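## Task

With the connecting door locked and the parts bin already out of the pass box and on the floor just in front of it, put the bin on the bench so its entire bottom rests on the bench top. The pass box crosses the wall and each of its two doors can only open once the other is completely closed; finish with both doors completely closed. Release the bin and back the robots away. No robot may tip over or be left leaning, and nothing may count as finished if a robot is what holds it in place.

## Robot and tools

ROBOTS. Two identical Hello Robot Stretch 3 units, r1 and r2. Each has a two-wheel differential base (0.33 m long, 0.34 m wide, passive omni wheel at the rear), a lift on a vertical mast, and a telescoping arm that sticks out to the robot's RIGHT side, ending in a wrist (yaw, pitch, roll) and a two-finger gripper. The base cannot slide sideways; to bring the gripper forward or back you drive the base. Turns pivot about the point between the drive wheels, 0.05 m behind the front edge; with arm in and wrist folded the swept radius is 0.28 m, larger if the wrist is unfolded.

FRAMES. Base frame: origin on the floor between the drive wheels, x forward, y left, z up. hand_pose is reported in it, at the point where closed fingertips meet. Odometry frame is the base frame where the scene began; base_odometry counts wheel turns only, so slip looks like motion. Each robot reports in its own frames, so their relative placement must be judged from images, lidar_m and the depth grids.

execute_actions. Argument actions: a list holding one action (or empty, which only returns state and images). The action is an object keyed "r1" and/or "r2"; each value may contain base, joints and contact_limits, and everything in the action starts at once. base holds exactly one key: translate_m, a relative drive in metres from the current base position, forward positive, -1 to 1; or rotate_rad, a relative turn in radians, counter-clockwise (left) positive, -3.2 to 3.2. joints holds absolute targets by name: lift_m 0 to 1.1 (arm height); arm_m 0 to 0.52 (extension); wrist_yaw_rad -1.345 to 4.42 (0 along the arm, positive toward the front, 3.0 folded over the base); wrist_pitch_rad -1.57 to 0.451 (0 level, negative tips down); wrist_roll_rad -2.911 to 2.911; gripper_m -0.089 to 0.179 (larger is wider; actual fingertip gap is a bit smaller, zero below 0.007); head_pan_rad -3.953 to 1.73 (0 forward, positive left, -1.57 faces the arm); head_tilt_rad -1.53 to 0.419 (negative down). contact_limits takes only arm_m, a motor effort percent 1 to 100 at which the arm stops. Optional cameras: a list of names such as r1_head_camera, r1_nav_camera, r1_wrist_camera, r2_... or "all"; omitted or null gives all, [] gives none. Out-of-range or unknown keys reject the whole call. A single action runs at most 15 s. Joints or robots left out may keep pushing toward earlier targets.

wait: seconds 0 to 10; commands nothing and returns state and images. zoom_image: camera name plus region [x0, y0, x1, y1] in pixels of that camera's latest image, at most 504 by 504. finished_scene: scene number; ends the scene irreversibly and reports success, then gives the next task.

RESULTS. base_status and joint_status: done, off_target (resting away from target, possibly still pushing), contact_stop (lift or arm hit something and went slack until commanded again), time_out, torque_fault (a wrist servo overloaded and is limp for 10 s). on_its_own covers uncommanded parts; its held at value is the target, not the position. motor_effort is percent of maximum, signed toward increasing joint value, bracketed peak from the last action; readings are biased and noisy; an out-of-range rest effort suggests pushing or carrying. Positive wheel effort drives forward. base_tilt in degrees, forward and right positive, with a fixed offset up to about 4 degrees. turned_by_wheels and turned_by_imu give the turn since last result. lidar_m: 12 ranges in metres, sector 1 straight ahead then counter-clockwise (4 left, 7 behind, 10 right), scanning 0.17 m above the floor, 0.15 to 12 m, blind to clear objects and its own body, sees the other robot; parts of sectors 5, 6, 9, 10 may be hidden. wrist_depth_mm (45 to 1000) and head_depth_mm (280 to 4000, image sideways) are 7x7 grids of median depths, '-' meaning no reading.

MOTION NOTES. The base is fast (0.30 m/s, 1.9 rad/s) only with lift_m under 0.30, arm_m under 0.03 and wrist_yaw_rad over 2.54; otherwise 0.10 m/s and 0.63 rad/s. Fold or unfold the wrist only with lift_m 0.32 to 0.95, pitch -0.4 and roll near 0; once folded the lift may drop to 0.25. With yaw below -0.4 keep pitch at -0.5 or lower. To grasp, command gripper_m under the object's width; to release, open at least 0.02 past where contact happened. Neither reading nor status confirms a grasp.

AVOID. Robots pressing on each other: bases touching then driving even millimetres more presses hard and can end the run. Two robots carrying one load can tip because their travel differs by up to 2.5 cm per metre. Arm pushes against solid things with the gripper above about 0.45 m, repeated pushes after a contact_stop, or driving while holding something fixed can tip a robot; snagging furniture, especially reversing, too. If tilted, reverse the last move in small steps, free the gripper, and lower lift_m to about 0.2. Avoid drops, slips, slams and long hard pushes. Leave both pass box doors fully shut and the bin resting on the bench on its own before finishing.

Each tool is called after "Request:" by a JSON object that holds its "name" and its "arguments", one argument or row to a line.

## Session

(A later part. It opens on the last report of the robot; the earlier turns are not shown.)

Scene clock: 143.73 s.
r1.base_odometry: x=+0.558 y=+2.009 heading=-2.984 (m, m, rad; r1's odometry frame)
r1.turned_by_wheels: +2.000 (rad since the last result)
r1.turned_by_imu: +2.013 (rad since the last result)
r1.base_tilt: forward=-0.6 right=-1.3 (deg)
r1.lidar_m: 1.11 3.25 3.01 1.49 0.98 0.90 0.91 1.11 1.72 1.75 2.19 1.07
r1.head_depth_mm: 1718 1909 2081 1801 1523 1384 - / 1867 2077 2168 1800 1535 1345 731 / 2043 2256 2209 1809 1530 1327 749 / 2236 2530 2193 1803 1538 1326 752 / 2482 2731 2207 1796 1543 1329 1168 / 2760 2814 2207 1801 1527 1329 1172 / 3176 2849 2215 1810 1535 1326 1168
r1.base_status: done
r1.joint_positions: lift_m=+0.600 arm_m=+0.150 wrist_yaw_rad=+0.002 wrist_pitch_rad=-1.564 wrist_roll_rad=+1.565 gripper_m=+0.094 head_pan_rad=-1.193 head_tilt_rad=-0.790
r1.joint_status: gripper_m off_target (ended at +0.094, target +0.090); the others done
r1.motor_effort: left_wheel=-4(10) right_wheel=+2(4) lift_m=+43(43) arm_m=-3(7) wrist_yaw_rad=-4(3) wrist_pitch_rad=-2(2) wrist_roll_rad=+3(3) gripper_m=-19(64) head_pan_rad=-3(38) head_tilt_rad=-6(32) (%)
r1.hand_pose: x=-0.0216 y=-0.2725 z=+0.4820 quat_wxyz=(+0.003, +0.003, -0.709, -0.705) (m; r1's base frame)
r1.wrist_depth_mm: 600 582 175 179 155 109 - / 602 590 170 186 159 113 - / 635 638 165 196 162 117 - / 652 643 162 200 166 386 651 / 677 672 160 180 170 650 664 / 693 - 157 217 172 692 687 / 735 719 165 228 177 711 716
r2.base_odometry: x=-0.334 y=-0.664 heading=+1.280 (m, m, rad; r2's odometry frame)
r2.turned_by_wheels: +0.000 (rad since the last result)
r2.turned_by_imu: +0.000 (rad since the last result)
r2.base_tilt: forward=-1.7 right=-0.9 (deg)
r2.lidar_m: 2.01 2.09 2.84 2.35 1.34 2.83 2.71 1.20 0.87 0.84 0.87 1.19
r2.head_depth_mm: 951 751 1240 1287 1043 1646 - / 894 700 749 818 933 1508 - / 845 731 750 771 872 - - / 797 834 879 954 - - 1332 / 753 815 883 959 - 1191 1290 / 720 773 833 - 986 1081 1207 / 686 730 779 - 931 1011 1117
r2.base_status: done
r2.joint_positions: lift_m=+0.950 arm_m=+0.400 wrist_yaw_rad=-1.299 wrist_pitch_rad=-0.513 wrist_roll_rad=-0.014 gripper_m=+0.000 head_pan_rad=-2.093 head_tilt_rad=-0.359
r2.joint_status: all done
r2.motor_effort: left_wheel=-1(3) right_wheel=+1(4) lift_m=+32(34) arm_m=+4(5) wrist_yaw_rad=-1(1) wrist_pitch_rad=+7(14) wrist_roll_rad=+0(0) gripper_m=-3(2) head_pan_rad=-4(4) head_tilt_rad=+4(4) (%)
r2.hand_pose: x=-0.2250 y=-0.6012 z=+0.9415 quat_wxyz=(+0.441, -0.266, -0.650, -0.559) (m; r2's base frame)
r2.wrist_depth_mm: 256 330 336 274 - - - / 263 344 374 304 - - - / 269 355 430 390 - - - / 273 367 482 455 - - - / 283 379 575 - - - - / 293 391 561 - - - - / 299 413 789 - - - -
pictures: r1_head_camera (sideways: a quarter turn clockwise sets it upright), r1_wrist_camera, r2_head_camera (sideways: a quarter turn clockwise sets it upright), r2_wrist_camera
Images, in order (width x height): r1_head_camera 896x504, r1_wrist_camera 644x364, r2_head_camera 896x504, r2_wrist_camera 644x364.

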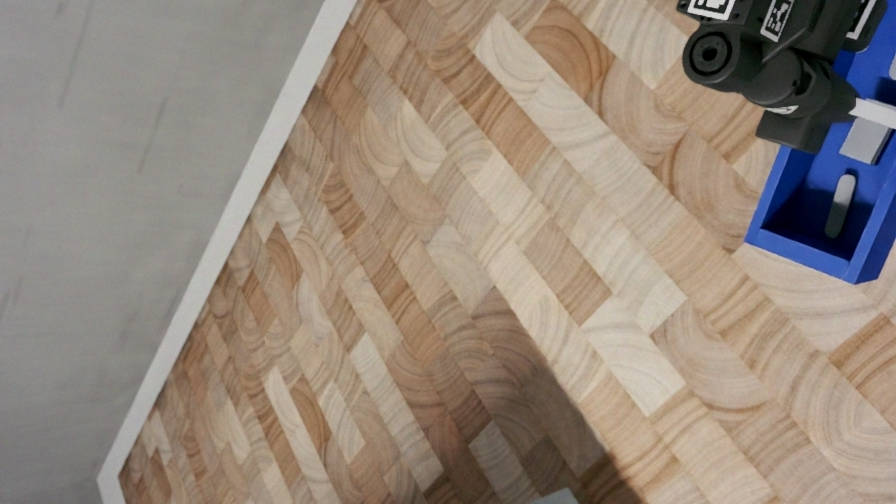

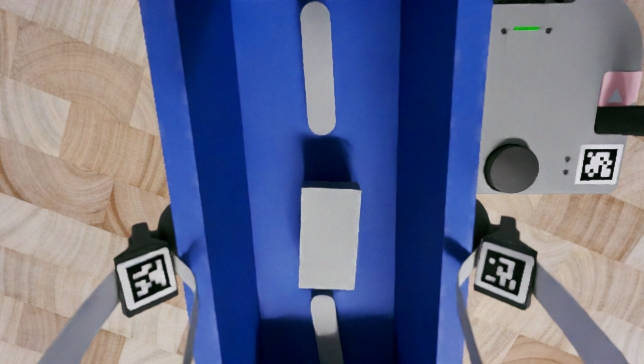

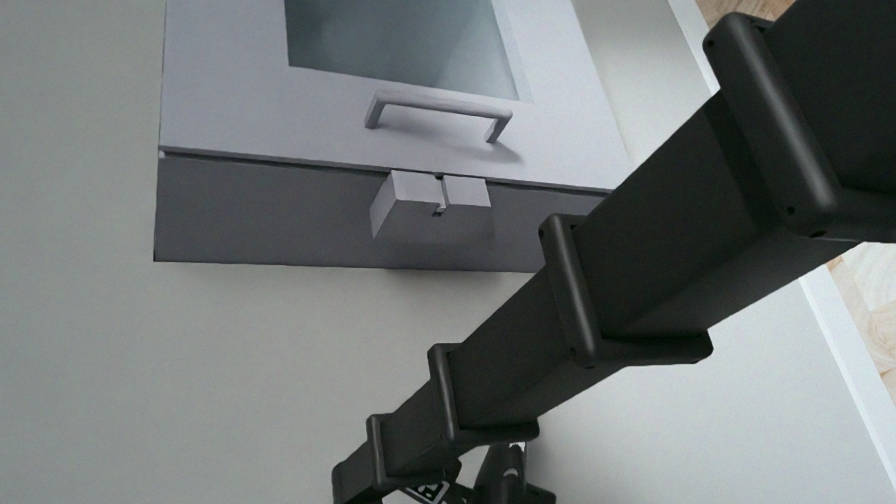

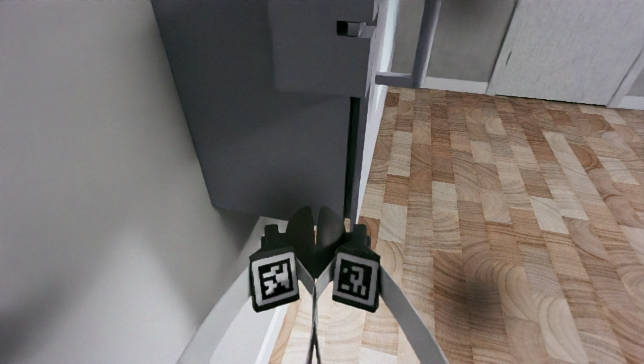

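Request:
{"name": "zoom_image", "arguments": {
  "camera": "r2_wrist_camera",
  "region": [260, 0, 460, 230]
}}

Request:
{"name": "execute_actions", "arguments": {
  "actions": [
    {"r1":{"base":{"translate_m":0.57},"joints":{"lift_m":0.97,"head_pan_rad":-0.5,"head_tilt_rad":-0.8}},"r2":{"joints":{"lift_m":1.1,"arm_m":0.43}}}
  ],
  "cameras": ["r1_head_camera","r1_wrist_camera","r2_wrist_camera"]
}}

Region (260, 0, 460, 230) of r2_wrist_camera's 644x364 image, scaled by 2.191; it fills the left 438 columns of this view, and the rest is white.

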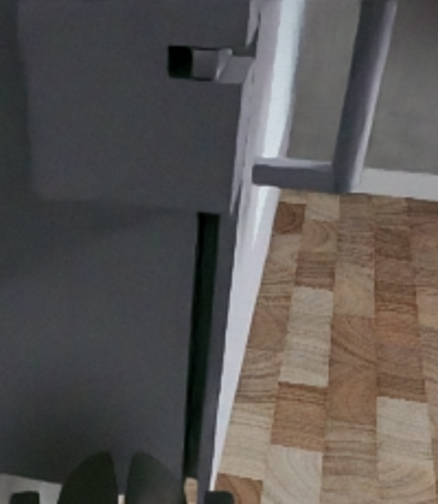

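Scene clock: 153.77 s.
r1.base_odometry: x=-0.005 y=+1.919 heading=-2.984 (m, m, rad; r1's odometry frame)
r1.turned_by_wheels: +0.000 (rad since the last result)
r1.turned_by_imu: +0.002 (rad since the last result)
r1.base_tilt: forward=-0.5 right=-1.2 (deg)
r1.lidar_m: 0.54 3.03 2.80 2.34 1.54 1.42 1.44 1.77 1.94 1.96 0.68 1.18
r1.head_depth_mm: 2598 1155 897 755 1429 1276 1111 / 1619 1153 901 736 1528 1329 1171 / 1634 1158 906 738 1488 1322 1167 / 1631 1162 898 739 1488 1324 1167 / 1627 1155 900 738 1491 1322 1164 / 1735 1161 902 740 903 1137 1169 / 2559 2722 931 739 1436 1325 1175
r1.base_status: done
r1.joint_positions: lift_m=+0.970 arm_m=+0.150 wrist_yaw_rad=+0.002 wrist_pitch_rad=-1.564 wrist_roll_rad=+1.565 gripper_m=+0.094 head_pan_rad=-0.507 head_tilt_rad=-0.790
r1.joint_status: all done
r1.motor_effort: left_wheel=-3(5) right_wheel=+1(5) lift_m=+43(46) arm_m=-3(2) wrist_yaw_rad=-3(3) wrist_pitch_rad=-2(2) wrist_roll_rad=+3(3) gripper_m=-19(20) head_pan_rad=+4(37) head_tilt_rad=-7(8) (%)
r1.hand_pose: x=-0.0216 y=-0.2725 z=+0.8520 quat_wxyz=(+0.003, +0.003, -0.709, -0.705) (m; r1's base frame)
r1.wrist_depth_mm: 943 937 174 181 155 926 923 / 973 940 170 187 160 949 931 / - 990 166 196 161 981 970 / - - 162 199 166 - - / - - 160 179 169 - - / - - 157 217 172 - - / - 636 165 227 177 - -
r2.base_odometry: x=-0.334 y=-0.664 heading=+1.280 (m, m, rad; r2's odometry frame)
r2.turned_by_wheels: +0.000 (rad since the last result)
r2.turned_by_imu: +0.001 (rad since the last result)
r2.base_tilt: forward=-1.7 right=-1.0 (deg)
r2.lidar_m: 2.01 2.08 2.84 2.35 1.34 2.82 2.71 1.20 0.88 0.84 0.87 1.18
r2.head_depth_mm: - - - 1289 1052 1634 1392 / - - - 817 934 1532 1383 / - - - 771 885 1393 1393 / 774 - 902 955 1085 1276 1331 / 738 - 881 959 1056 1173 1291 / 704 - 828 902 983 1081 1208 / 677 - 789 851 922 1006 1111
r2.base_status: not commanded
r2.joint_positions: lift_m=+1.099 arm_m=+0.430 wrist_yaw_rad=-1.299 wrist_pitch_rad=-0.514 wrist_roll_rad=-0.014 gripper_m=+0.000 head_pan_rad=-2.093 head_tilt_rad=-0.359
r2.joint_status: all done
r2.motor_effort: left_wheel=+0(1) right_wheel=+0(1) lift_m=+33(34) arm_m=+5(4) wrist_yaw_rad=-1(1) wrist_pitch_rad=+7(8) wrist_roll_rad=+0(0) gripper_m=-2(2) head_pan_rad=-4(3) head_tilt_rad=+3(3) (%)
r2.hand_pose: x=-0.2250 y=-0.6312 z=+1.0909 quat_wxyz=(+0.441, -0.266, -0.650, -0.559) (m; r2's base frame)
r2.wrist_depth_mm: 227 293 338 313 - - - / 232 303 376 348 376 - - / 239 313 418 350 - - - / 245 324 472 389 - - - / 253 336 516 - - - - / 258 347 503 - - - - / 267 365 704 - - - -
pictures: r1_head_camera (sideways: a quarter turn clockwise sets it upright), r1_wrist_camera, r2_wrist_camera
Images, in order (width x height): r1_head_camera 896x504, r1_wrist_camera 644x364, r2_wrist_camera 644x364.

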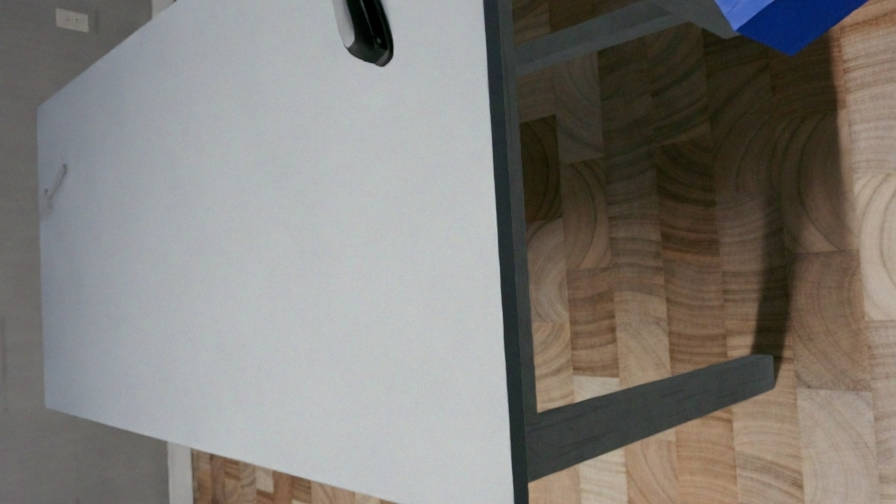

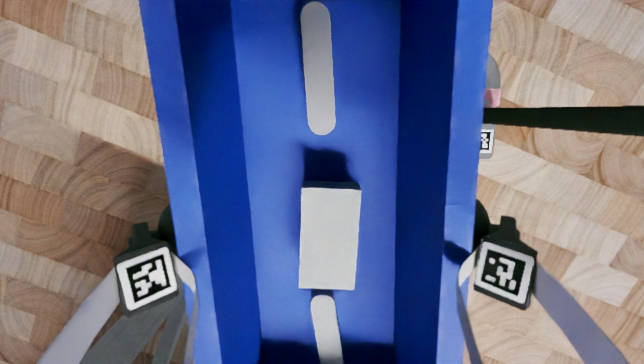

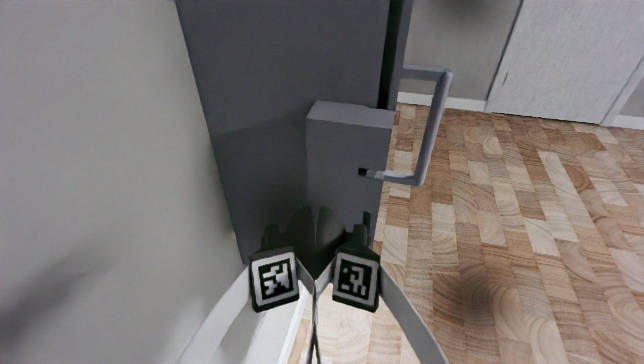

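Request:
{"name": "execute_actions", "arguments": {
  "actions": [
    {"r1":{"base":{"rotate_rad":1.14},"joints":{"head_pan_rad":-1.57,"head_tilt_rad":-0.9}},"r2":{"joints":{"lift_m":0.69,"arm_m":0.1}}}
  ],
  "cameras": []
}}

Request:
{"name": "execute_actions", "arguments": {
  "actions": [
    {"r1":{"joints":{"arm_m":0.48}},"r2":{"base":{"translate_m":-0.49},"joints":{"wrist_yaw_rad":0.0,"wrist_pitch_rad":0.0,"head_pan_rad":-1.57,"head_tilt_rad":-0.7}}}
  ],
  "cameras": ["r1_head_camera","r1_nav_camera","r1_wrist_camera","r2_wrist_camera","r2_head_camera"]
}}

Scene clock: 190.37 s.
r1.base_odometry: x=-0.005 y=+1.919 heading=-1.844 (m, m, rad; r1's odometry frame)
r1.turned_by_wheels: +1.140 (rad since the last result)
r1.turned_by_imu: +1.146 (rad since the last result)
r1.base_tilt: forward=-0.6 right=-1.2 (deg)
r1.lidar_m: 2.81 2.11 1.49 1.42 1.46 1.91 1.94 1.99 0.68 1.50 0.55 2.95
r1.head_depth_mm: - - - 480 501 1207 1131 / 1314 - - 489 508 1210 1140 / 1314 - - - 509 1224 1138 / 1214 957 809 492 510 1212 1141 / 1217 959 788 701 511 1211 1140 / 2577 958 791 703 474 1213 1138 / 2660 2381 1888 1585 1435 1278 1140
r1.base_status: done
r1.joint_positions: lift_m=+0.970 arm_m=+0.150 wrist_yaw_rad=+0.002 wrist_pitch_rad=-1.564 wrist_roll_rad=+1.565 gripper_m=+0.094 head_pan_rad=-1.563 head_tilt_rad=-0.889
r1.joint_status: all done
r1.motor_effort: left_wheel=-3(10) right_wheel=+1(4) lift_m=+43(43) arm_m=-2(3) wrist_yaw_rad=-3(3) wrist_pitch_rad=-2(2) wrist_roll_rad=+3(3) gripper_m=-20(20) head_pan_rad=-3(38) head_tilt_rad=-6(18) (%)
r1.hand_pose: x=-0.0216 y=-0.2725 z=+0.8520 quat_wxyz=(+0.003, +0.003, -0.709, -0.705) (m; r1's base frame)
r1.wrist_depth_mm: 916 900 175 180 156 896 909 / 311 940 171 187 158 929 955 / 309 976 166 196 162 970 - / 273 - 163 200 165 - - / 268 - 159 181 168 - - / 277 - 158 217 174 - - / 285 422 165 227 176 - -
r2.base_odometry: x=-0.334 y=-0.664 heading=+1.280 (m, m, rad; r2's odometry frame)
r2.turned_by_wheels: +0.000 (rad since the last result)
r2.turned_by_imu: +0.000 (rad since the last result)
r2.base_tilt: forward=-1.7 right=-0.8 (deg)
r2.lidar_m: 2.01 2.08 2.84 2.35 1.34 2.83 2.72 1.20 0.88 0.84 0.87 1.18
r2.head_depth_mm: 951 749 1247 1295 1053 1637 1381 / 893 699 747 819 939 1542 1377 / 840 733 748 770 885 1386 1383 / 796 833 881 955 1086 1269 1348 / 756 820 883 961 1053 1163 1289 / 719 772 832 901 986 1081 1211 / 686 730 786 851 922 1015 1115
r2.base_status: not commanded
r2.joint_positions: lift_m=+0.690 arm_m=+0.100 wrist_yaw_rad=-1.299 wrist_pitch_rad=-0.514 wrist_roll_rad=-0.014 gripper_m=+0.000 head_pan_rad=-2.093 head_tilt_rad=-0.359
r2.joint_status: all done
r2.motor_effort: left_wheel=-1(1) right_wheel=+1(1) lift_m=+20(30) arm_m=-3(2) wrist_yaw_rad=-1(1) wrist_pitch_rad=+7(8) wrist_roll_rad=+0(0) gripper_m=-2(3) head_pan_rad=-3(3) head_tilt_rad=+4(3) (%)
r2.hand_pose: x=-0.2250 y=-0.3019 z=+0.6821 quat_wxyz=(+0.441, -0.266, -0.650, -0.559) (m; r2's base frame)
r2.wrist_depth_mm: 399 422 - - - - - / 542 707 - - - - - / 553 739 - - - - - / 570 766 - - - - - / 588 804 - - - - - / 598 822 938 - 909 901 913 / 614 793 806 812 807 803 803
pictures: none
No camera images: the call's "cameras" was empty. Leave "cameras" out to get every camera's image.

Scene clock: 196.67 s.
r1.base_odometry: x=-0.005 y=+1.919 heading=-1.844 (m, m, rad; r1's odometry frame)
r1.turned_by_wheels: +0.000 (rad since the last result)
r1.turned_by_imu: +0.000 (rad since the last result)
r1.base_tilt: forward=-0.6 right=-1.2 (deg)
r1.lidar_m: 2.81 2.11 1.49 1.42 1.46 1.91 1.94 1.99 0.68 1.50 0.55 2.95
r1.head_depth_mm: 1162 949 729 769 1396 1264 1135 / 1232 955 668 769 1431 1266 1135 / - 923 686 770 1429 1267 1137 / 1264 953 668 771 1434 1267 1138 / 1217 958 672 769 1406 1252 1143 / 2588 960 789 771 1358 1276 1139 / 2672 2352 1911 1583 1435 1270 1138
r1.base_status: not commanded
r1.joint_positions: lift_m=+0.970 arm_m=+0.480 wrist_yaw_rad=+0.002 wrist_pitch_rad=-1.564 wrist_roll_rad=+1.565 gripper_m=+0.094 head_pan_rad=-1.563 head_tilt_rad=-0.889
r1.joint_status: all done
r1.motor_effort: left_wheel=-3(3) right_wheel=+1(1) lift_m=+43(43) arm_m=+3(5) wrist_yaw_rad=-2(3) wrist_pitch_rad=-2(2) wrist_roll_rad=+3(3) gripper_m=-19(20) head_pan_rad=-3(3) head_tilt_rad=-7(7) (%)
r1.hand_pose: x=-0.0216 y=-0.6019 z=+0.8520 quat_wxyz=(+0.003, +0.002, -0.709, -0.705) (m; r1's base frame)
r1.wrist_depth_mm: 227 225 173 180 156 877 895 / 234 234 170 187 159 113 - / 245 241 167 195 162 117 - / 253 254 163 200 166 - - / 261 259 160 180 168 - - / 270 - 157 217 173 - - / 283 281 166 229 176 - -
r2.base_odometry: x=-0.475 y=-1.133 heading=+1.279 (m, m, rad; r2's odometry frame)
r2.turned_by_wheels: +0.000 (rad since the last result)
r2.turned_by_imu: +0.002 (rad since the last result)
r2.base_tilt: forward=-1.6 right=-0.9 (deg)
r2.lidar_m: 2.50 2.59 3.52 1.08 1.12 2.31 2.23 1.20 0.88 0.84 0.87 1.19
r2.head_depth_mm: 2554 2816 1013 785 1353 1349 1187 / 498 1193 1006 767 1350 - - / 493 549 649 767 1314 - 1136 / 494 550 636 754 1285 1324 1148 / 708 761 937 1111 1371 1325 1155 / 713 806 938 1116 1379 1315 1146 / 713 810 940 1116 1369 1318 1139
r2.base_status: done
r2.joint_positions: lift_m=+0.690 arm_m=+0.100 wrist_yaw_rad=-0.002 wrist_pitch_rad=-0.024 wrist_roll_rad=-0.010 gripper_m=+0.000 head_pan_rad=-1.577 head_tilt_rad=-0.691
r2.joint_status: all done
r2.motor_effort: left_wheel=+0(4) right_wheel=+0(2) lift_m=+22(22) arm_m=-3(3) wrist_yaw_rad=+2(36) wrist_pitch_rad=+13(100) wrist_roll_rad=-2(53) gripper_m=-2(2) head_pan_rad=+5(43) head_tilt_rad=-4(22) (%)
r2.hand_pose: x=-0.0219 y=-0.5009 z=+0.7986 quat_wxyz=(+0.711, +0.008, -0.703, -0.010) (m; r2's base frame)
r2.wrist_depth_mm: 450 462 238 239 - 791 554 / 471 468 470 247 - 797 550 / 488 486 482 255 837 837 549 / 503 507 500 264 267 267 269 / 524 525 522 - 275 278 278 / 535 541 541 - 286 286 291 / 558 567 566 570 578 577 582
pictures: r1_head_camera (sideways: a quarter turn clockwise sets it upright), r1_nav_camera (sideways: a quarter turn counterclockwise sets it upright), r1_wrist_camera, r2_head_camera (sideways: a quarter turn clockwise sets it upright), r2_wrist_camera
ARM HIT: r2's arm struck itself hard.
Images, in order (width x height): r1_head_camera 896x504, r1_nav_camera 672x504, r1_wrist_camera 644x364, r2_head_camera 896x504, r2_wrist_camera 644x364.

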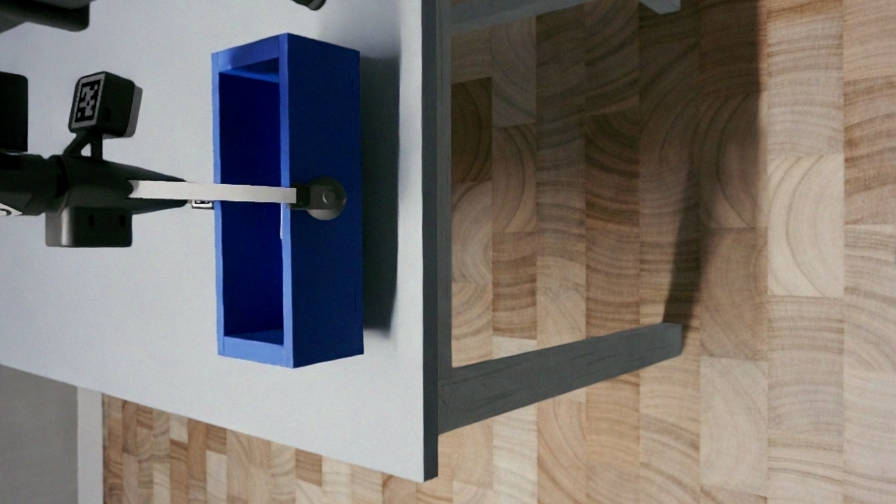

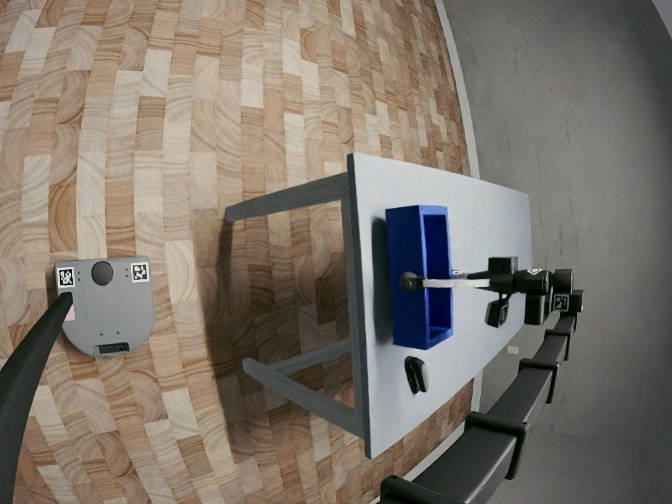

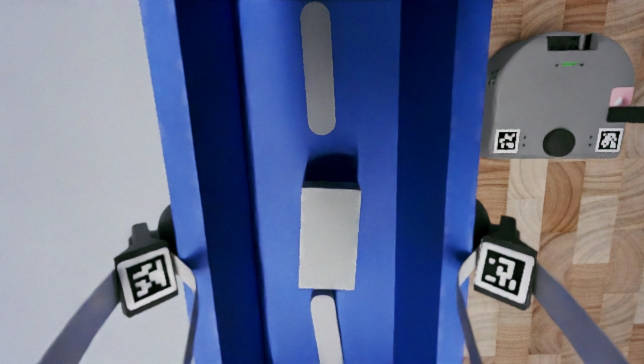

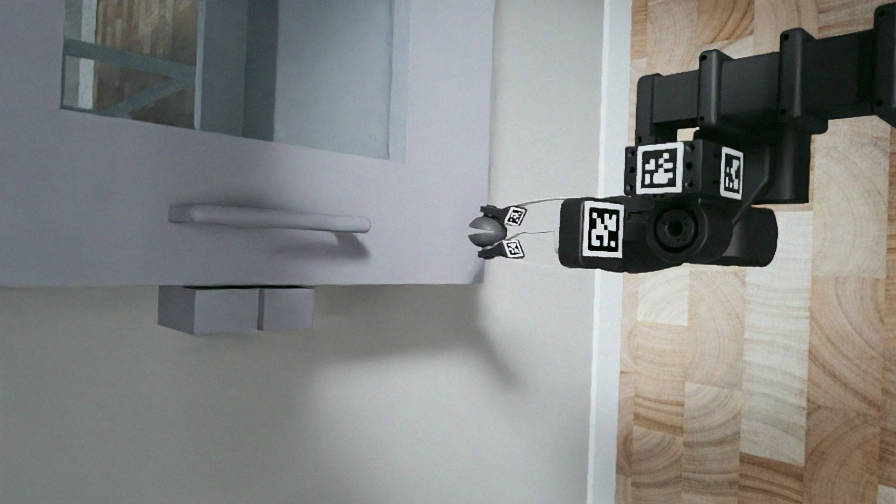

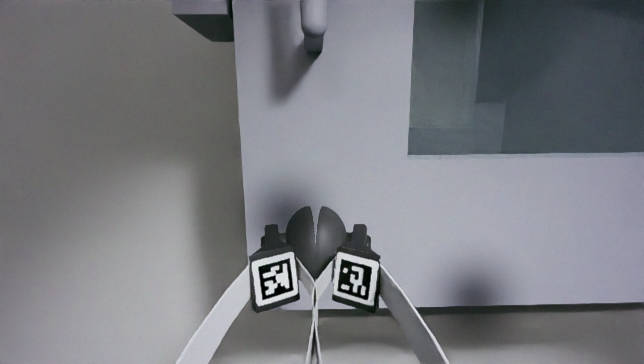

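Request:
{"name": "execute_actions", "arguments": {
  "actions": [
    {"r1":{"joints":{"arm_m":0.52,"lift_m":0.937}},"r2":{"joints":{"arm_m":0.2},"contact_limits":{"arm_m":30}}}
  ],
  "cameras": ["r1_head_camera","r2_wrist_camera","r2_head_camera"]
}}

Scene clock: 204.90 s.
r1.base_odometry: x=-0.005 y=+1.919 heading=-1.844 (m, m, rad; r1's odometry frame)
r1.turned_by_wheels: +0.000 (rad since the last result)
r1.turned_by_imu: +0.000 (rad since the last result)
r1.base_tilt: forward=-0.6 right=-1.2 (deg)
r1.lidar_m: 2.81 2.10 1.49 1.42 1.46 1.91 1.94 1.99 0.68 1.50 0.55 2.95
r1.head_depth_mm: - 936 746 769 1402 1268 1136 / 1190 938 721 768 1433 1270 1138 / - 925 732 769 1437 1265 1134 / 1265 955 732 771 1440 1270 1138 / 1213 954 725 769 1406 1251 1142 / 2567 957 790 770 1363 1272 1138 / 2692 2356 1894 1585 1435 1269 1141
r1.base_status: not commanded
r1.joint_positions: lift_m=+0.937 arm_m=+0.520 wrist_yaw_rad=+0.002 wrist_pitch_rad=-1.564 wrist_roll_rad=+1.565 gripper_m=+0.094 head_pan_rad=-1.563 head_tilt_rad=-0.889
r1.joint_status: all done
r1.motor_effort: left_wheel=-3(3) right_wheel=+2(2) lift_m=+33(39) arm_m=+3(8) wrist_yaw_rad=-2(3) wrist_pitch_rad=-2(2) wrist_roll_rad=+3(3) gripper_m=-20(20) head_pan_rad=-3(3) head_tilt_rad=-7(6) (%)
r1.hand_pose: x=-0.0216 y=-0.6419 z=+0.8193 quat_wxyz=(+0.003, +0.002, -0.709, -0.705) (m; r1's base frame)
r1.wrist_depth_mm: 197 196 174 181 155 194 860 / 204 203 170 188 159 199 - / 211 210 165 194 161 207 - / 220 219 163 199 165 216 970 / 229 225 159 178 169 221 - / 236 - 157 219 173 236 - / 243 244 167 227 176 244 -
r2.base_odometry: x=-0.475 y=-1.133 heading=+1.279 (m, m, rad; r2's odometry frame)
r2.turned_by_wheels: +0.000 (rad since the last result)
r2.turned_by_imu: -0.001 (rad since the last result)
r2.base_tilt: forward=-2.0 right=-1.7 (deg)
r2.lidar_m: 2.50 2.59 3.51 1.08 1.11 2.31 2.22 1.21 0.88 0.85 0.88 1.19
r2.head_depth_mm: 503 2795 1035 780 1345 1360 1195 / 505 2194 1025 780 1276 - 1168 / 507 573 679 785 - 1316 1163 / 507 564 650 770 1417 1341 1165 / 708 627 952 1122 1375 1327 1161 / 725 820 950 1122 1378 1331 1155 / 723 823 951 1127 1384 1322 1155
r2.base_status: not commanded
r2.joint_positions: lift_m=+0.690 arm_m=+0.198 wrist_yaw_rad=+0.015 wrist_pitch_rad=-0.055 wrist_roll_rad=-0.011 gripper_m=+0.000 head_pan_rad=-1.577 head_tilt_rad=-0.692
r2.joint_status: all done
r2.on_its_own: arm_m is at rest, and its effort (+21) is outside its rest range (-14 to +14); wrist_yaw_rad is at rest, and its effort (-15) is outside its rest range (-12 to +12)
r2.motor_effort: left_wheel=+0(3) right_wheel=+1(1) lift_m=+22(22) arm_m=+21(26) wrist_yaw_rad=-15(16) wrist_pitch_rad=+30(31) wrist_roll_rad=-2(2) gripper_m=-5(5) head_pan_rad=+3(3) head_tilt_rad=-3(4) (%)
r2.contact_limits: arm_m 30 (drawing in: default 22, maximum 36; extending or still: default 32, maximum 51)
r2.hand_pose: x=-0.0176 y=-0.5976 z=+0.7909 quat_wxyz=(+0.711, +0.025, -0.703, -0.014) (m; r2's base frame)
r2.wrist_depth_mm: 377 378 158 158 158 710 559 / 391 391 163 163 164 723 561 / 408 405 169 170 170 748 562 / 418 427 175 175 176 179 179 / 439 442 184 182 183 183 184 / 457 453 450 192 190 190 191 / 475 479 200 198 199 199 200
pictures: r1_head_camera (sideways: a quarter turn clockwise sets it upright), r2_head_camera (sideways: a quarter turn clockwise sets it upright), r2_wrist_camera
Images, in order (width x height): r1_head_camera 896x504, r2_head_camera 896x504, r2_wrist_camera 644x364.

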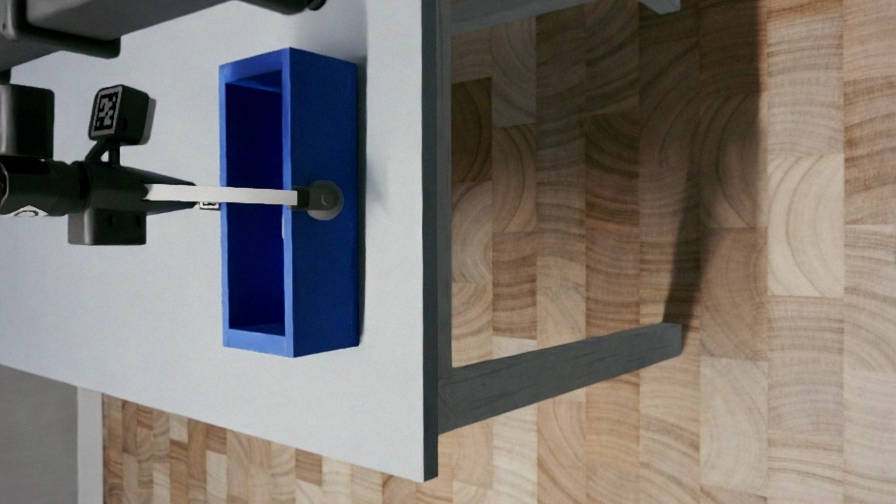

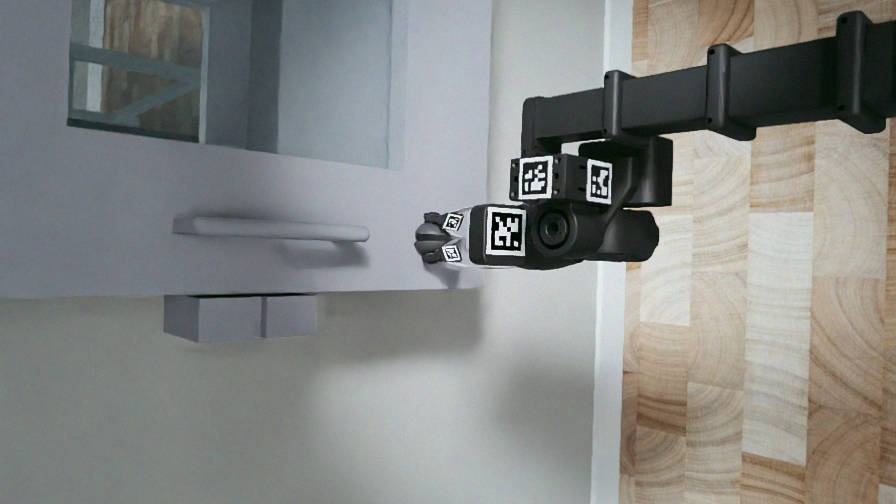

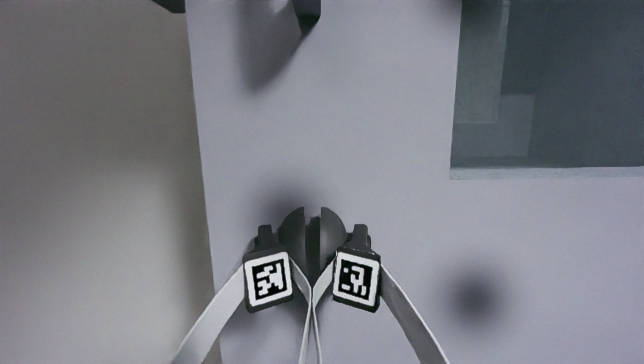

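Request:
{"name": "execute_actions", "arguments": {
  "actions": [
    {"r1":{"joints":{"lift_m":0.929}},"r2":{"joints":{"arm_m":0.1}}}
  ],
  "cameras": []
}}

Request:
{"name": "execute_actions", "arguments": {
  "actions": [
    {"r1":{"joints":{"gripper_m":0.179}}}
  ],
  "cameras": ["r1_head_camera","r1_wrist_camera"]
}}

Scene clock: 210.10 s.
r1.base_odometry: x=-0.005 y=+1.919 heading=-1.844 (m, m, rad; r1's odometry frame)
r1.turned_by_wheels: +0.000 (rad since the last result)
r1.turned_by_imu: +0.000 (rad since the last result)
r1.base_tilt: forward=-0.6 right=-1.2 (deg)
r1.lidar_m: 2.81 2.11 1.50 1.42 1.46 1.91 1.94 1.99 0.68 1.50 0.55 2.94
r1.head_depth_mm: - 925 758 768 1403 1267 1137 / 1170 924 733 769 1430 1261 1139 / - 925 731 769 1436 1266 1136 / 1263 957 735 770 1438 1271 1138 / 1221 957 724 769 1409 1249 1137 / 2589 955 790 768 1360 1276 1134 / 2674 2379 1897 1583 1434 1266 1142
r1.base_status: not commanded
r1.joint_positions: lift_m=+0.932 arm_m=+0.520 wrist_yaw_rad=+0.002 wrist_pitch_rad=-1.570 wrist_roll_rad=+1.565 gripper_m=+0.094 head_pan_rad=-1.563 head_tilt_rad=-0.889
r1.joint_status: lift_m contact_stop (moved -0.005 of -0.008)
r1.on_its_own: lift_m is slack since a contact_stop, until your next command for it
r1.motor_effort: left_wheel=-3(3) right_wheel=+2(2) lift_m=+33(33) arm_m=+1(3) wrist_yaw_rad=-2(3) wrist_pitch_rad=+0(2) wrist_roll_rad=+3(3) gripper_m=-21(21) head_pan_rad=-3(2) head_tilt_rad=-7(7) (%)
r1.hand_pose: x=-0.0216 y=-0.6408 z=+0.8143 quat_wxyz=(+0.003, +0.002, -0.707, -0.707) (m; r1's base frame)
r1.wrist_depth_mm: 193 191 178 182 152 190 882 / 201 197 174 187 155 196 - / 207 205 170 196 159 205 - / 214 215 166 200 161 212 942 / 222 220 163 178 165 218 - / 230 - 161 214 169 233 - / 239 240 158 225 172 239 -
r2.base_odometry: x=-0.475 y=-1.133 heading=+1.279 (m, m, rad; r2's odometry frame)
r2.turned_by_wheels: +0.000 (rad since the last result)
r2.turned_by_imu: -0.004 (rad since the last result)
r2.base_tilt: forward=-1.8 right=-1.0 (deg)
r2.lidar_m: 2.51 2.59 3.51 1.08 1.11 2.32 2.22 1.21 0.88 0.84 0.87 1.19
r2.head_depth_mm: 2592 3356 1013 764 1358 1344 1185 / 501 1202 1005 769 1359 - - / 493 559 650 772 1321 - 1141 / 494 552 635 753 1279 1333 1153 / 708 597 939 1116 1372 1321 1153 / 707 806 937 1119 1370 1318 1145 / 711 811 941 1118 1374 1310 1140
r2.base_status: not commanded
r2.joint_positions: lift_m=+0.690 arm_m=+0.100 wrist_yaw_rad=+0.001 wrist_pitch_rad=-0.024 wrist_roll_rad=-0.011 gripper_m=+0.000 head_pan_rad=-1.577 head_tilt_rad=-0.692
r2.joint_status: all done
r2.motor_effort: left_wheel=+0(3) right_wheel=+1(6) lift_m=+22(21) arm_m=-3(24) wrist_yaw_rad=+0(16) wrist_pitch_rad=+13(30) wrist_roll_rad=-2(2) gripper_m=-2(5) head_pan_rad=+3(5) head_tilt_rad=-4(4) (%)
r2.hand_pose: x=-0.0213 y=-0.5009 z=+0.7988 quat_wxyz=(+0.711, +0.009, -0.703, -0.008) (m; r2's base frame)
r2.wrist_depth_mm: 456 460 239 238 - 783 563 / 469 468 471 247 - 818 550 / 484 484 491 256 837 817 549 / 498 502 497 265 265 268 269 / 513 517 523 - 275 275 281 / 537 536 545 - 285 288 293 / 551 562 566 564 576 583 587
pictures: none
No camera images: the call's "cameras" was empty. Leave "cameras" out to get every camera's image.

not run: a stop came earlier in this reply.

Request:
{"name": "execute_actions", "arguments": {
  "actions": [
    {"r1":{"joints":{"gripper_m":0.179}},"r2":{"base":{"translate_m":-0.2},"joints":{"arm_m":0.0,"head_pan_rad":-1.57,"head_tilt_rad":-0.3}}}
  ],
  "cameras": ["r1_head_camera","r1_wrist_camera","r2_head_camera","r2_wrist_camera"]
}}

Scene clock: 220.30 s.
r1.base_odometry: x=-0.005 y=+1.919 heading=-1.844 (m, m, rad; r1's odometry frame)
r1.turned_by_wheels: +0.000 (rad since the last result)
r1.turned_by_imu: +0.000 (rad since the last result)
r1.base_tilt: forward=-0.5 right=-1.2 (deg)
r1.lidar_m: 2.81 2.11 1.49 1.42 1.45 1.91 1.94 1.99 0.68 1.50 0.55 2.96
r1.head_depth_mm: - 925 755 769 1409 1266 1134 / 1165 924 728 770 1431 1263 1135 / - 927 735 768 1439 1270 1138 / 1265 956 731 769 1439 1272 1135 / 1221 959 723 771 1409 1252 1135 / 2570 959 788 771 1358 1275 1140 / 2667 2341 1893 1576 1436 1274 1141
r1.base_status: not commanded
r1.joint_positions: lift_m=+0.932 arm_m=+0.520 wrist_yaw_rad=+0.002 wrist_pitch_rad=-1.568 wrist_roll_rad=+1.565 gripper_m=+0.179 head_pan_rad=-1.563 head_tilt_rad=-0.889
r1.joint_status: all done
r1.on_its_own: lift_m is slack since a contact_stop, until your next command for it
r1.motor_effort: left_wheel=-3(3) right_wheel=+2(2) lift_m=+33(33) arm_m=+1(1) wrist_yaw_rad=-3(3) wrist_pitch_rad=-1(1) wrist_roll_rad=+3(2) gripper_m=+0(88) head_pan_rad=-3(3) head_tilt_rad=-7(7) (%)
r1.hand_pose: x=-0.0216 y=-0.6412 z=+0.8142 quat_wxyz=(+0.003, +0.002, -0.708, -0.706) (m; r1's base frame)
r1.wrist_depth_mm: 193 189 172 182 157 189 892 / 199 196 169 187 159 197 - / 205 205 166 196 162 204 - / 213 213 164 201 165 214 992 / 221 219 161 179 168 218 - / - 230 157 216 172 229 - / 241 238 156 226 176 237 -
r2.base_odometry: x=-0.532 y=-1.325 heading=+1.279 (m, m, rad; r2's odometry frame)
r2.turned_by_wheels: +0.000 (rad since the last result)
r2.turned_by_imu: +0.001 (rad since the last result)
r2.base_tilt: forward=-1.7 right=-0.9 (deg)
r2.lidar_m: 2.71 2.79 3.58 1.07 2.94 2.11 2.02 1.19 0.88 0.85 0.88 1.19
r2.head_depth_mm: 702 726 558 918 677 718 1128 / 700 726 560 1224 1030 725 1133 / 700 728 559 3338 1024 726 1135 / 701 730 560 3631 1013 724 1114 / 702 538 562 1245 1005 720 1144 / 700 539 559 607 655 716 1128 / 700 538 560 598 646 727 1130
r2.base_status: done
r2.joint_positions: lift_m=+0.690 arm_m=+0.000 wrist_yaw_rad=+0.001 wrist_pitch_rad=-0.024 wrist_roll_rad=-0.011 gripper_m=+0.000 head_pan_rad=-1.577 head_tilt_rad=-0.310
r2.joint_status: all done
r2.motor_effort: left_wheel=+0(4) right_wheel=+1(3) lift_m=+22(22) arm_m=-3(1) wrist_yaw_rad=+0(1) wrist_pitch_rad=+13(13) wrist_roll_rad=-2(2) gripper_m=-2(2) head_pan_rad=+4(4) head_tilt_rad=+3(24) (%)
r2.hand_pose: x=-0.0213 y=-0.4010 z=+0.7988 quat_wxyz=(+0.711, +0.009, -0.703, -0.008) (m; r2's base frame)
r2.wrist_depth_mm: 326 331 802 - 881 350 342 / 567 341 806 - 903 356 354 / 586 351 680 932 820 367 365 / 602 361 367 370 371 378 379 / 626 378 378 - 385 389 643 / 641 653 651 - 658 680 689 / 673 676 685 686 691 696 703
pictures: r1_head_camera (sideways: a quarter turn clockwise sets it upright), r1_wrist_camera, r2_head_camera (sideways: a quarter turn clockwise sets it upright), r2_wrist_camera
Images, in order (width x height): r1_head_camera 896x504, r1_wrist_camera 644x364, r2_head_camera 896x504, r2_wrist_camera 644x364.

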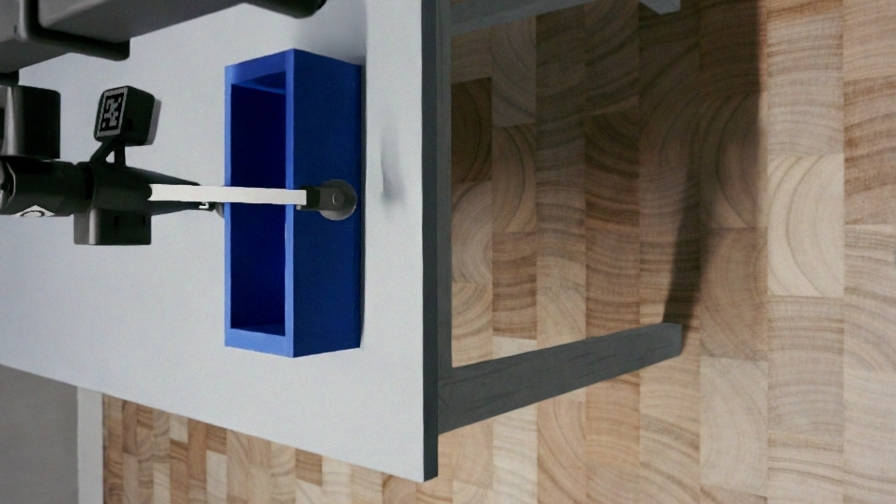

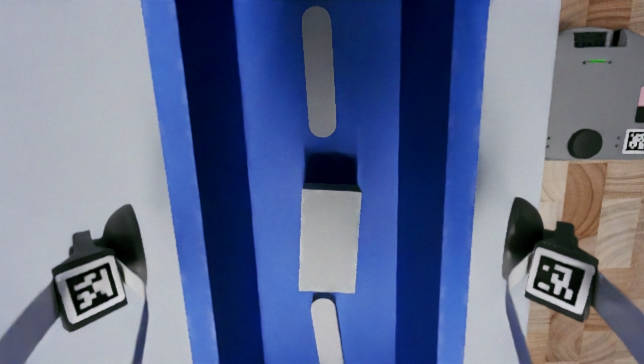

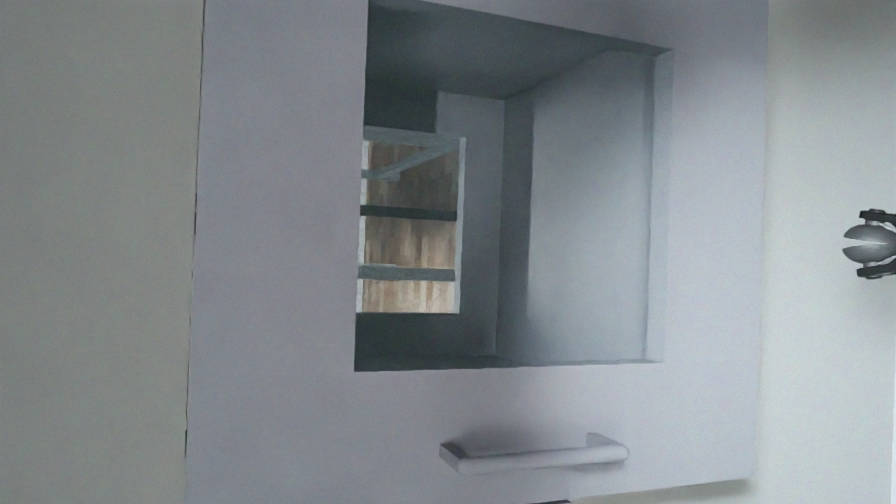

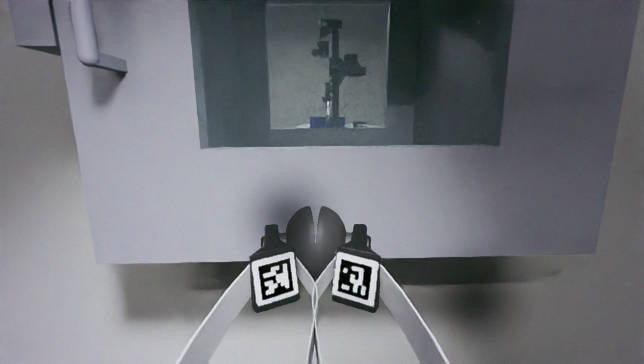

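Request:
{"name": "execute_actions", "arguments": {
  "actions": [
    {"r1":{"joints":{"lift_m":1.05,"head_pan_rad":1.57,"head_tilt_rad":-0.2}}}
  ],
  "cameras": ["r1_head_camera","r1_nav_camera","r1_wrist_camera"]
}}

Scene clock: 226.73 s.
r1.base_odometry: x=-0.005 y=+1.919 heading=-1.844 (m, m, rad; r1's odometry frame)
r1.turned_by_wheels: +0.000 (rad since the last result)
r1.turned_by_imu: +0.000 (rad since the last result)
r1.base_tilt: forward=-0.5 right=-1.2 (deg)
r1.lidar_m: 2.81 2.11 1.49 1.42 1.46 1.91 1.94 1.99 0.69 1.50 0.55 2.95
r1.head_depth_mm: 1272 1317 1369 1415 1475 1527 1596 / 1266 1315 1147 1163 1216 1531 1583 / 1269 1307 1139 1775 1235 1527 1592 / 1256 1314 1139 2477 1459 1522 1585 / 1263 1304 1133 2360 1229 1521 1579 / 1259 1307 1136 1155 1203 1522 1584 / 1257 1307 1331 1179 1460 - 1580
r1.base_status: not commanded
r1.joint_positions: lift_m=+1.050 arm_m=+0.520 wrist_yaw_rad=+0.002 wrist_pitch_rad=-1.568 wrist_roll_rad=+1.565 gripper_m=+0.179 head_pan_rad=+1.563 head_tilt_rad=-0.211
r1.joint_status: all done
r1.motor_effort: left_wheel=-2(3) right_wheel=+1(1) lift_m=+38(37) arm_m=+1(1) wrist_yaw_rad=-2(2) wrist_pitch_rad=-1(1) wrist_roll_rad=+3(3) gripper_m=+1(1) head_pan_rad=+4(37) head_tilt_rad=+6(47) (%)
r1.hand_pose: x=-0.0216 y=-0.6412 z=+0.9322 quat_wxyz=(+0.003, +0.002, -0.708, -0.706) (m; r1's base frame)
r1.wrist_depth_mm: 302 304 299 246 295 970 - / 312 310 306 300 303 - - / 325 323 321 314 312 - - / 331 334 329 322 329 - - / 342 343 345 333 342 - - / 359 359 354 342 350 - - / 374 375 373 284 366 - -
r2.base_odometry: x=-0.532 y=-1.325 heading=+1.279 (m, m, rad; r2's odometry frame)
r2.turned_by_wheels: +0.000 (rad since the last result)
r2.turned_by_imu: +0.000 (rad since the last result)
r2.base_tilt: forward=-1.7 right=-1.0 (deg)
r2.lidar_m: 2.70 2.79 3.57 1.07 2.93 2.11 2.02 1.19 0.88 0.85 0.88 1.19
r2.head_depth_mm: 699 725 560 919 681 717 1134 / 702 725 559 1229 1034 723 1125 / 702 726 561 3342 1025 724 1131 / 699 725 561 3747 1014 724 1118 / 701 538 558 1241 1008 720 1136 / 701 537 560 607 657 715 1134 / 701 537 559 597 648 726 1142
r2.base_status: not commanded
r2.joint_positions: lift_m=+0.690 arm_m=+0.000 wrist_yaw_rad=+0.001 wrist_pitch_rad=-0.024 wrist_roll_rad=-0.011 gripper_m=+0.000 head_pan_rad=-1.577 head_tilt_rad=-0.310
r2.joint_status: not commanded
r2.motor_effort: left_wheel=+0(0) right_wheel=+0(1) lift_m=+21(22) arm_m=-4(4) wrist_yaw_rad=+0(1) wrist_pitch_rad=+13(13) wrist_roll_rad=-2(2) gripper_m=-2(3) head_pan_rad=+5(5) head_tilt_rad=+3(4) (%)
r2.hand_pose: x=-0.0213 y=-0.4010 z=+0.7988 quat_wxyz=(+0.711, +0.009, -0.703, -0.008) (m; r2's base frame)
r2.wrist_depth_mm: 327 329 819 - 882 350 341 / 552 341 788 - 891 355 355 / 581 349 695 956 818 365 370 / 604 364 364 367 373 374 379 / 626 375 378 - 385 386 647 / 642 654 655 - 680 675 682 / 660 678 678 684 702 708 692
pictures: r1_head_camera (sideways: a quarter turn clockwise sets it upright), r1_nav_camera (sideways: a quarter turn counterclockwise sets it upright), r1_wrist_camera
Images, in order (width x height): r1_head_camera 896x504, r1_nav_camera 672x504, r1_wrist_camera 644x364.

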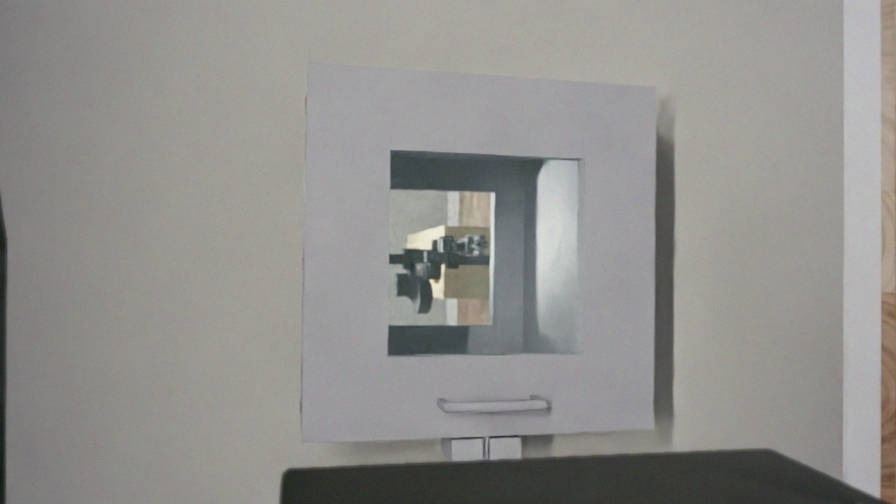

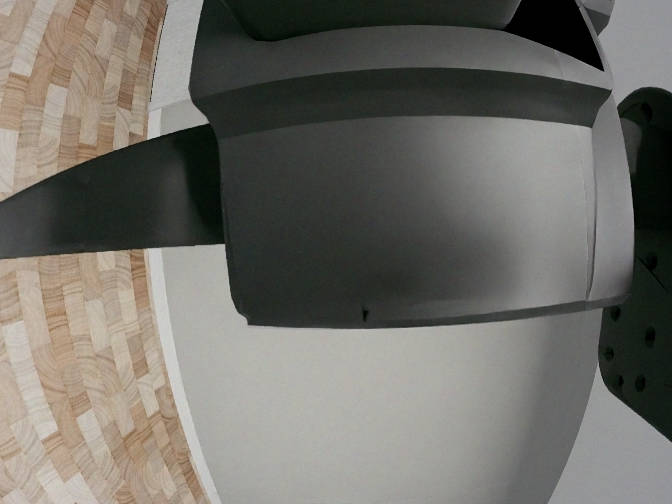

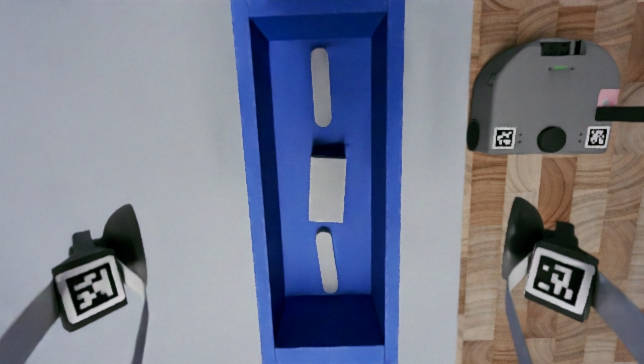

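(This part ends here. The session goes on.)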